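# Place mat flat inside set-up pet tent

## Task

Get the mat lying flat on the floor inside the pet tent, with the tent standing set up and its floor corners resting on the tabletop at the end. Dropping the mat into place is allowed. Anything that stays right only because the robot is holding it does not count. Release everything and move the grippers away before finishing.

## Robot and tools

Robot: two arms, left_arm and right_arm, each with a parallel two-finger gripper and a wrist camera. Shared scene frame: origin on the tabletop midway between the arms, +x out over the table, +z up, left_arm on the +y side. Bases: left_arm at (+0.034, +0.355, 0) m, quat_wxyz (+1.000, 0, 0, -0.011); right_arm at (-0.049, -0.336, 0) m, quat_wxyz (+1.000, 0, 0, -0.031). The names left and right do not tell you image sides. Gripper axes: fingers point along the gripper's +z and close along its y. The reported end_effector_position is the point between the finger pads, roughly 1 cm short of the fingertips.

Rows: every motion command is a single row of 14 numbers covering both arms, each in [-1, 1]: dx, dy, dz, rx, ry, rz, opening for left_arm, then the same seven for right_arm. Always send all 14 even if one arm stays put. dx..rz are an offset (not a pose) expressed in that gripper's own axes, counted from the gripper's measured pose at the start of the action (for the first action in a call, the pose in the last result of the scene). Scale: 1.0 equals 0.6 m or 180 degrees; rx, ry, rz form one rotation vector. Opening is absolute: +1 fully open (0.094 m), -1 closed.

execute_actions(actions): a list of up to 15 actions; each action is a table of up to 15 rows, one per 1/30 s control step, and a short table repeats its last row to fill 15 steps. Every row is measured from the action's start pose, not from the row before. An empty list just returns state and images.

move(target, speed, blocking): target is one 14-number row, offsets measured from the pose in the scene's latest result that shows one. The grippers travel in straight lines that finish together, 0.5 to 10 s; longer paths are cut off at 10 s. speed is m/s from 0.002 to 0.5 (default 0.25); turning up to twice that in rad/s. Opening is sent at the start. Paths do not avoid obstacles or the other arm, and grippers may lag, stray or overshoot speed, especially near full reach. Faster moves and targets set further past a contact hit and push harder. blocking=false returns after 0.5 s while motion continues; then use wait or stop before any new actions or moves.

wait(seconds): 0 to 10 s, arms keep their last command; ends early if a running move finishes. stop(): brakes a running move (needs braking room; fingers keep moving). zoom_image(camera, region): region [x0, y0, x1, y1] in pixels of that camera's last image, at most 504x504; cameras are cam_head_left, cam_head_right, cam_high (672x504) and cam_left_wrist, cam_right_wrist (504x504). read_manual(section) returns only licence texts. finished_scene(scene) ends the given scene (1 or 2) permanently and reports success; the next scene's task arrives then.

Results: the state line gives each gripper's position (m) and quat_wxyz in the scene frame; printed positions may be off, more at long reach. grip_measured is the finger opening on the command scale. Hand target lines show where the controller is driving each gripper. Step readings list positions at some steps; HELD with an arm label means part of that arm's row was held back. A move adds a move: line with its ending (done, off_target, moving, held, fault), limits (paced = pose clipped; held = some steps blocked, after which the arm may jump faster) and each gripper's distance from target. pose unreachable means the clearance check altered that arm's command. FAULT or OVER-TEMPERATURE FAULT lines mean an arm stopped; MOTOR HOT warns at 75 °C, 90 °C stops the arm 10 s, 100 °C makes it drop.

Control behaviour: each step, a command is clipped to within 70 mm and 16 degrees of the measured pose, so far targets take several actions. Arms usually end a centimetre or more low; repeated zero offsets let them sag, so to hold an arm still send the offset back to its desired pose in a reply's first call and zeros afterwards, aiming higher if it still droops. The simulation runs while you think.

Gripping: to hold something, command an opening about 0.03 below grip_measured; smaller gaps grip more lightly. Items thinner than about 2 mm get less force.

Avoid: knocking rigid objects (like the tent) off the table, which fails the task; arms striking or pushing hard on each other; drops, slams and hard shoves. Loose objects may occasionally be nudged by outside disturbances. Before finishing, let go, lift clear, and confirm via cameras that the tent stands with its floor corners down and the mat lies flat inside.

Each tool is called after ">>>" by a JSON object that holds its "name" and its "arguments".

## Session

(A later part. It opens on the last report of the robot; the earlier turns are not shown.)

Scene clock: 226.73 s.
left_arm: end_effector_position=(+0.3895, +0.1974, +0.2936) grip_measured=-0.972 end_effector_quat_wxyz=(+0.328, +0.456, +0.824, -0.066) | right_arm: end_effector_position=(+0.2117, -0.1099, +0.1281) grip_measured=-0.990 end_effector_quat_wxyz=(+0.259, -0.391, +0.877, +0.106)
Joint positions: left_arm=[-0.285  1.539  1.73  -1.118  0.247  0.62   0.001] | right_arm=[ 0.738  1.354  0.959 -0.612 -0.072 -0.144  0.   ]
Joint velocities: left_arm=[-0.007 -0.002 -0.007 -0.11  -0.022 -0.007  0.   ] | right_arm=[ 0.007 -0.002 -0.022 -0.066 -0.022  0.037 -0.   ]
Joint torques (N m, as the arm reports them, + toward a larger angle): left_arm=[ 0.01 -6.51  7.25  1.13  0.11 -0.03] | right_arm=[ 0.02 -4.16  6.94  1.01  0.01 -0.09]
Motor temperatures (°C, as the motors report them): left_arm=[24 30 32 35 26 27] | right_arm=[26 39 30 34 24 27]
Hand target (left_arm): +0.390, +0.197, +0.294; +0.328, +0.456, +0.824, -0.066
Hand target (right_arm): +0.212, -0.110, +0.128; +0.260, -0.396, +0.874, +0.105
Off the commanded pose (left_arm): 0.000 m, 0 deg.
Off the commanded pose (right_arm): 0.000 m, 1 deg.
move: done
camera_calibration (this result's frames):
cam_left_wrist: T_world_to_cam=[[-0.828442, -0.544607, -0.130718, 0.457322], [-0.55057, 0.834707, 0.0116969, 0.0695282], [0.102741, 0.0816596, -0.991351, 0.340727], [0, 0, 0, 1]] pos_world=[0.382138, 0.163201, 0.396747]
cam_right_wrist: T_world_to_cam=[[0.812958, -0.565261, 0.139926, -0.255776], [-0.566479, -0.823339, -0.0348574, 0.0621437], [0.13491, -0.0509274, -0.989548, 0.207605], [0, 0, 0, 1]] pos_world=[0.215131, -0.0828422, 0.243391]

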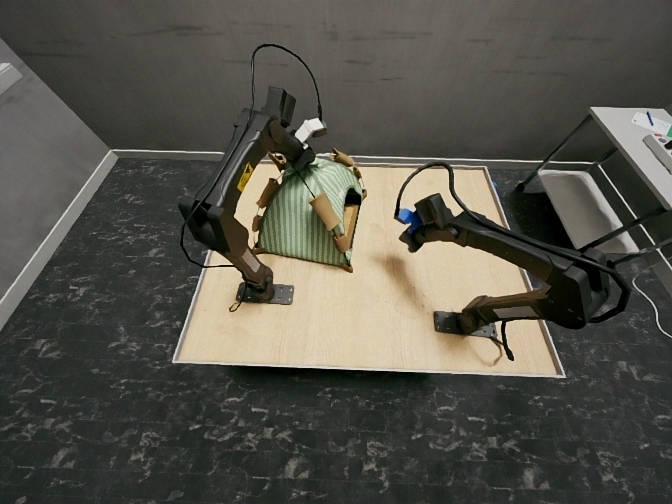

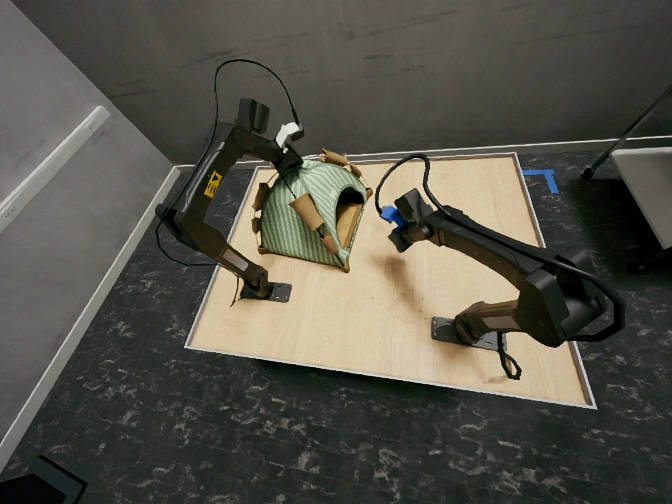

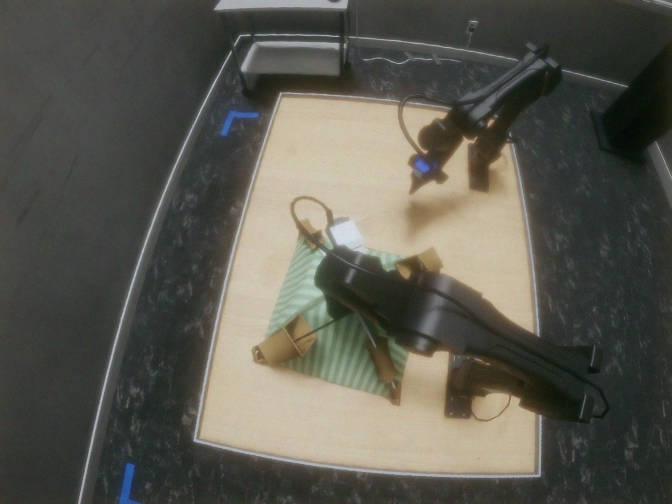

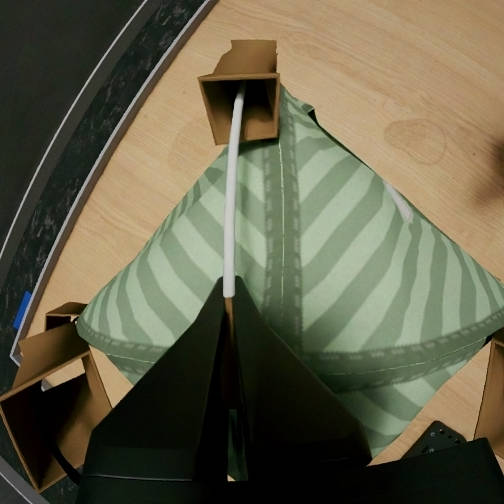

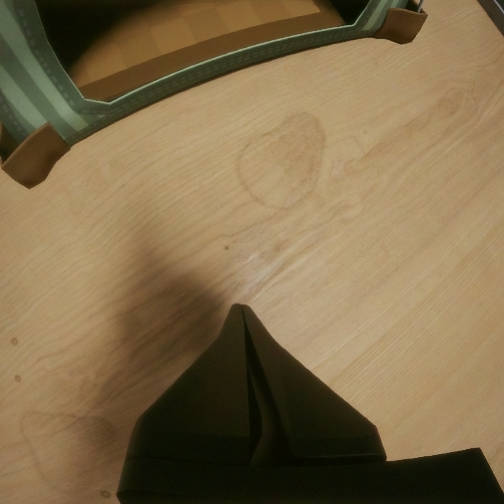

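Lucky: mat is in. Release.

>>> {"name": "move", "arguments": {"target": [0,0,0,0,0,0,0.5, 0,0,0,0,0,0,-1]}}

>>> {"name": "move", "arguments": {"target": [0,0,-0.2,0,0,0,0.5, 0,0,0,0,-0.15,0,-1]}}

Scene clock: 227.47 s.
left_arm: end_effector_position=(+0.3903, +0.1972, +0.2942) grip_measured=+0.497 end_effector_quat_wxyz=(+0.330, +0.456, +0.824, -0.066) | right_arm: end_effector_position=(+0.2117, -0.1099, +0.1281) grip_measured=-0.990 end_effector_quat_wxyz=(+0.259, -0.391, +0.876, +0.106)
Joint positions: left_arm=[-0.285  1.539  1.73  -1.114  0.247  0.62   0.07 ] | right_arm=[ 0.738  1.354  0.959 -0.612 -0.072 -0.144  0.   ]
Joint velocities: left_arm=[-0.002 -0.012 -0.007  0.007 -0.066 -0.066 -0.   ] | right_arm=[-0.012 -0.022 -0.012 -0.022 -0.022  0.007  0.   ]
Joint torques (N m, as the arm reports them, + toward a larger angle): left_arm=[ 0.08 -6.33  7.26  1.08  0.09  0.  ] | right_arm=[ 0.03 -4.15  6.94  1.02  0.01  0.  ]
Motor temperatures (°C, as the motors report them): left_arm=[24 30 32 35 26 27] | right_arm=[26 39 30 34 24 27]
Hand target (left_arm): +0.390, +0.197, +0.294; +0.329, +0.456, +0.824, -0.066
Hand target (right_arm): +0.212, -0.110, +0.128; +0.259, -0.391, +0.877, +0.106
Off the commanded pose (left_arm): 0.001 m, 0 deg.
Off the commanded pose (right_arm): 0.000 m, 0 deg.
move: done
camera_calibration (this result's frames):
cam_left_wrist: T_world_to_cam=[[-0.827914, -0.544774, -0.133338, 0.458509], [-0.550611, 0.83472, 0.00843453, 0.0711278], [0.106705, 0.0804004, -0.991035, 0.339884], [0, 0, 0, 1]] pos_world=[0.382503, 0.163085, 0.397374]
cam_right_wrist: T_world_to_cam=[[0.813119, -0.56498, 0.140127, -0.255805], [-0.566209, -0.823526, -0.0348248, 0.0620619], [0.135073, -0.0510243, -0.989521, 0.207556], [0, 0, 0, 1]] pos_world=[0.215105, -0.0828248, 0.243387]

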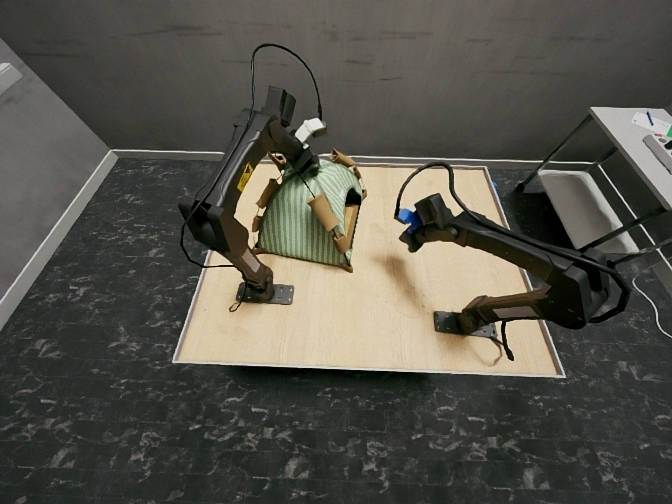

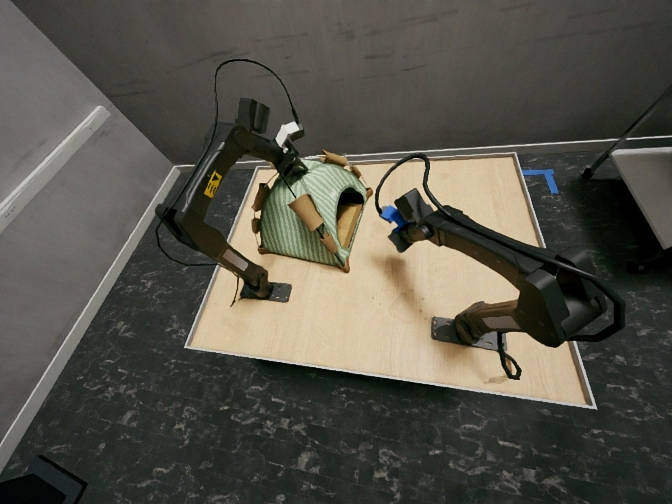

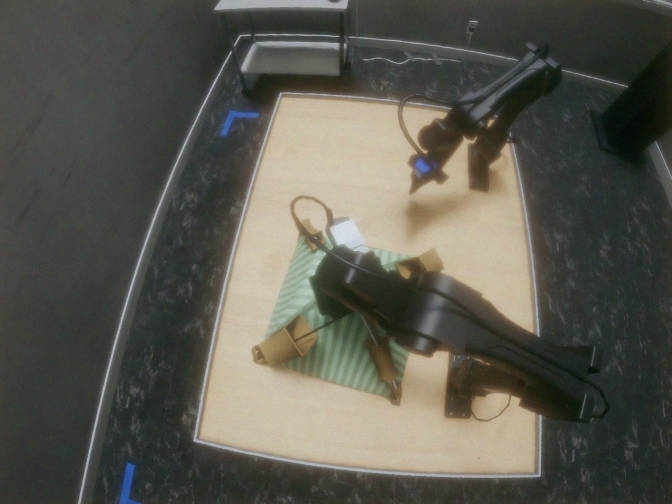

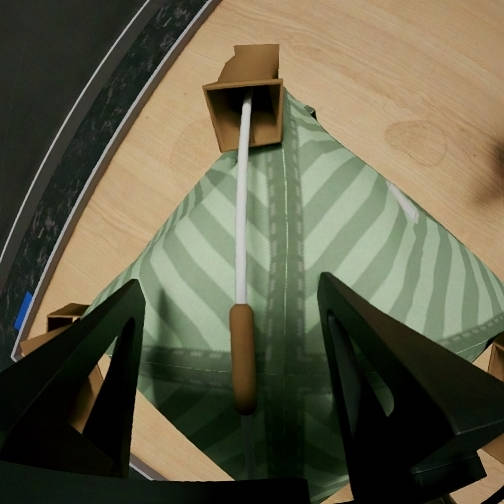

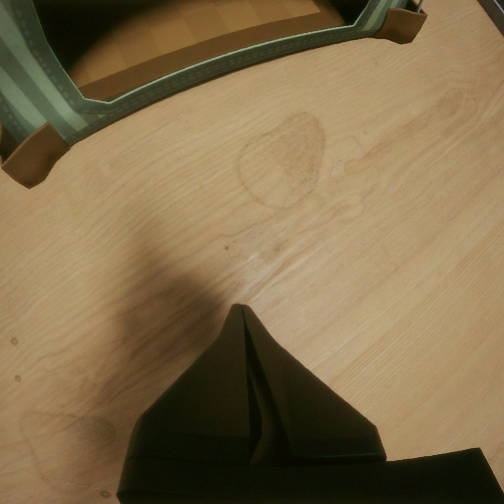

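Scene clock: 229.20 s.
left_arm: end_effector_position=(+0.3380, +0.2469, +0.3789) grip_measured=+0.497 end_effector_quat_wxyz=(+0.334, +0.451, +0.825, -0.059) | right_arm: end_effector_position=(+0.2080, -0.1116, +0.1194) grip_measured=-0.990 end_effector_quat_wxyz=(+0.441, -0.364, +0.799, +0.186)
Joint positions: left_arm=[-0.152  1.539  2.154 -1.557  0.312  0.724  0.07 ] | right_arm=[ 0.693  1.112  0.462  0.067 -0.165 -0.137  0.   ]
Joint velocities: left_arm=[ 0.002 -0.017  0.002  0.007 -0.022 -0.022 -0.001] | right_arm=[ 0.027 -0.002 -0.002  0.007 -0.037 -0.022 -0.   ]
Joint torques (N m, as the arm reports them, + toward a larger angle): left_arm=[ 0.97 -5.67  7.21  1.01  0.36  0.03] | right_arm=[-0.52 -3.52  6.77  1.74 -0.1   0.1 ]
Motor temperatures (°C, as the motors report them): left_arm=[24 30 32 35 26 27] | right_arm=[26 38 30 35 24 27]
Hand target (left_arm): +0.332, +0.247, +0.386; +0.343, +0.452, +0.821, -0.064
Hand target (right_arm): +0.211, -0.111, +0.129; +0.457, -0.357, +0.791, +0.193
Off the commanded pose (left_arm): 0.010 m, 1 deg.
Off the commanded pose (right_arm): 0.010 m, 3 deg.
joint sent to its limit (left arm) — the command would take joint 4 (wrist pitch) past its lower limit, so that joint was sent only as far as its limit.
move: off_target (right_arm)
camera_calibration (this result's frames):
cam_left_wrist: T_world_to_cam=[[-0.818581, -0.555684, -0.1454, 0.457688], [-0.562428, 0.826821, 0.00647574, 0.00673479], [0.116621, 0.0870777, -0.989352, 0.419769], [0, 0, 0, 1]] pos_world=[0.329489, 0.212209, 0.481803]
cam_right_wrist: T_world_to_cam=[[0.773688, -0.60469, 0.189096, -0.254599], [-0.482785, -0.75596, -0.442089, 0.0971053], [0.410276, 0.250746, -0.876813, 0.16236], [0, 0, 0, 1]] pos_world=[0.177249, -0.121257, 0.233432]

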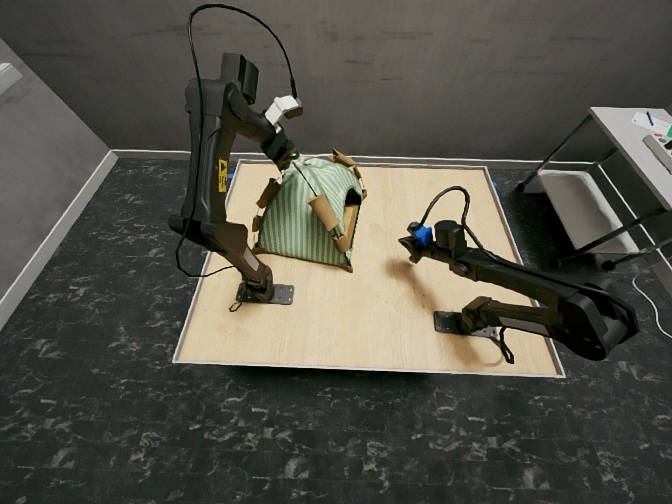

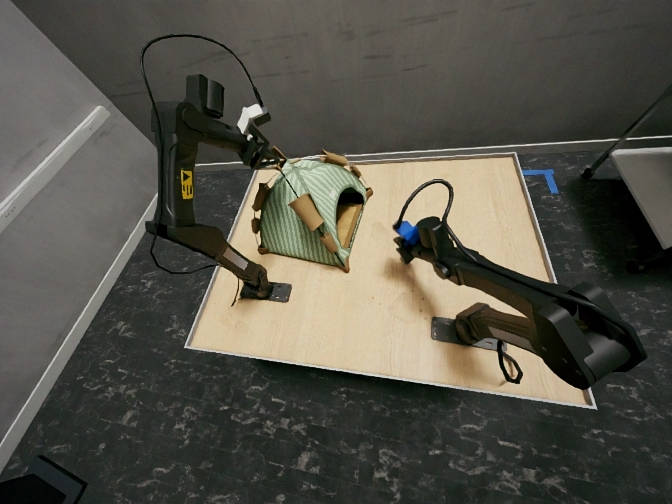

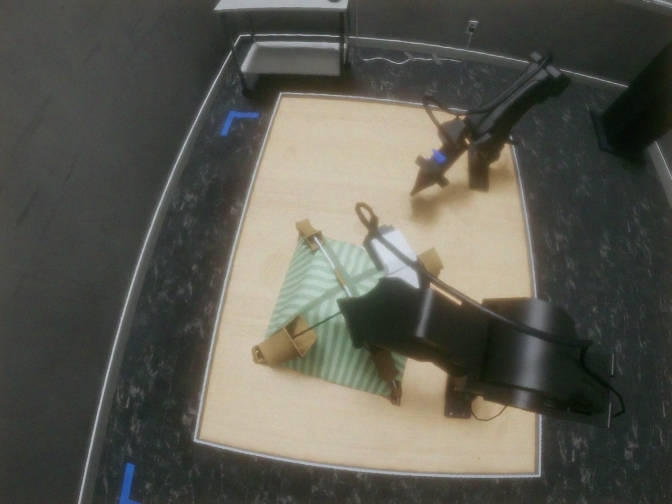

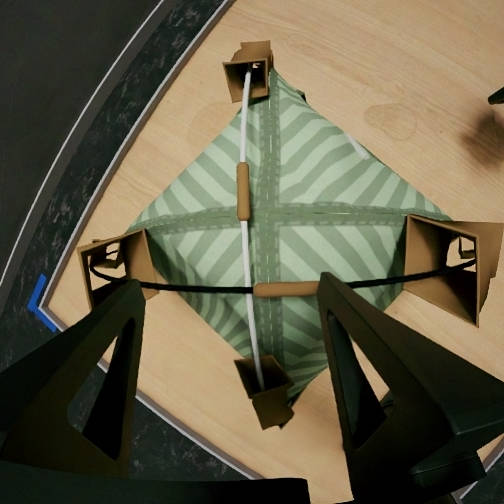

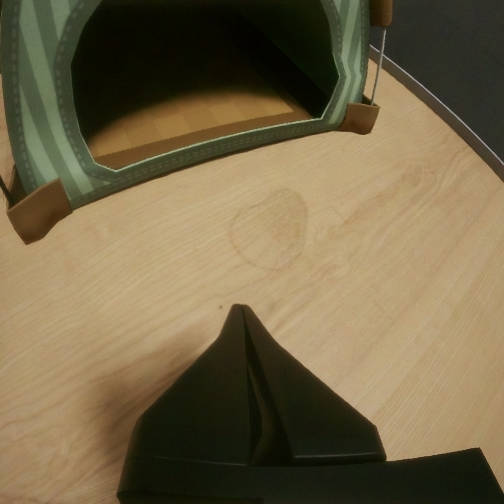

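>>> {"name": "finished_scene", "arguments": {"scene": 1}}

The scene is finished: the task was done.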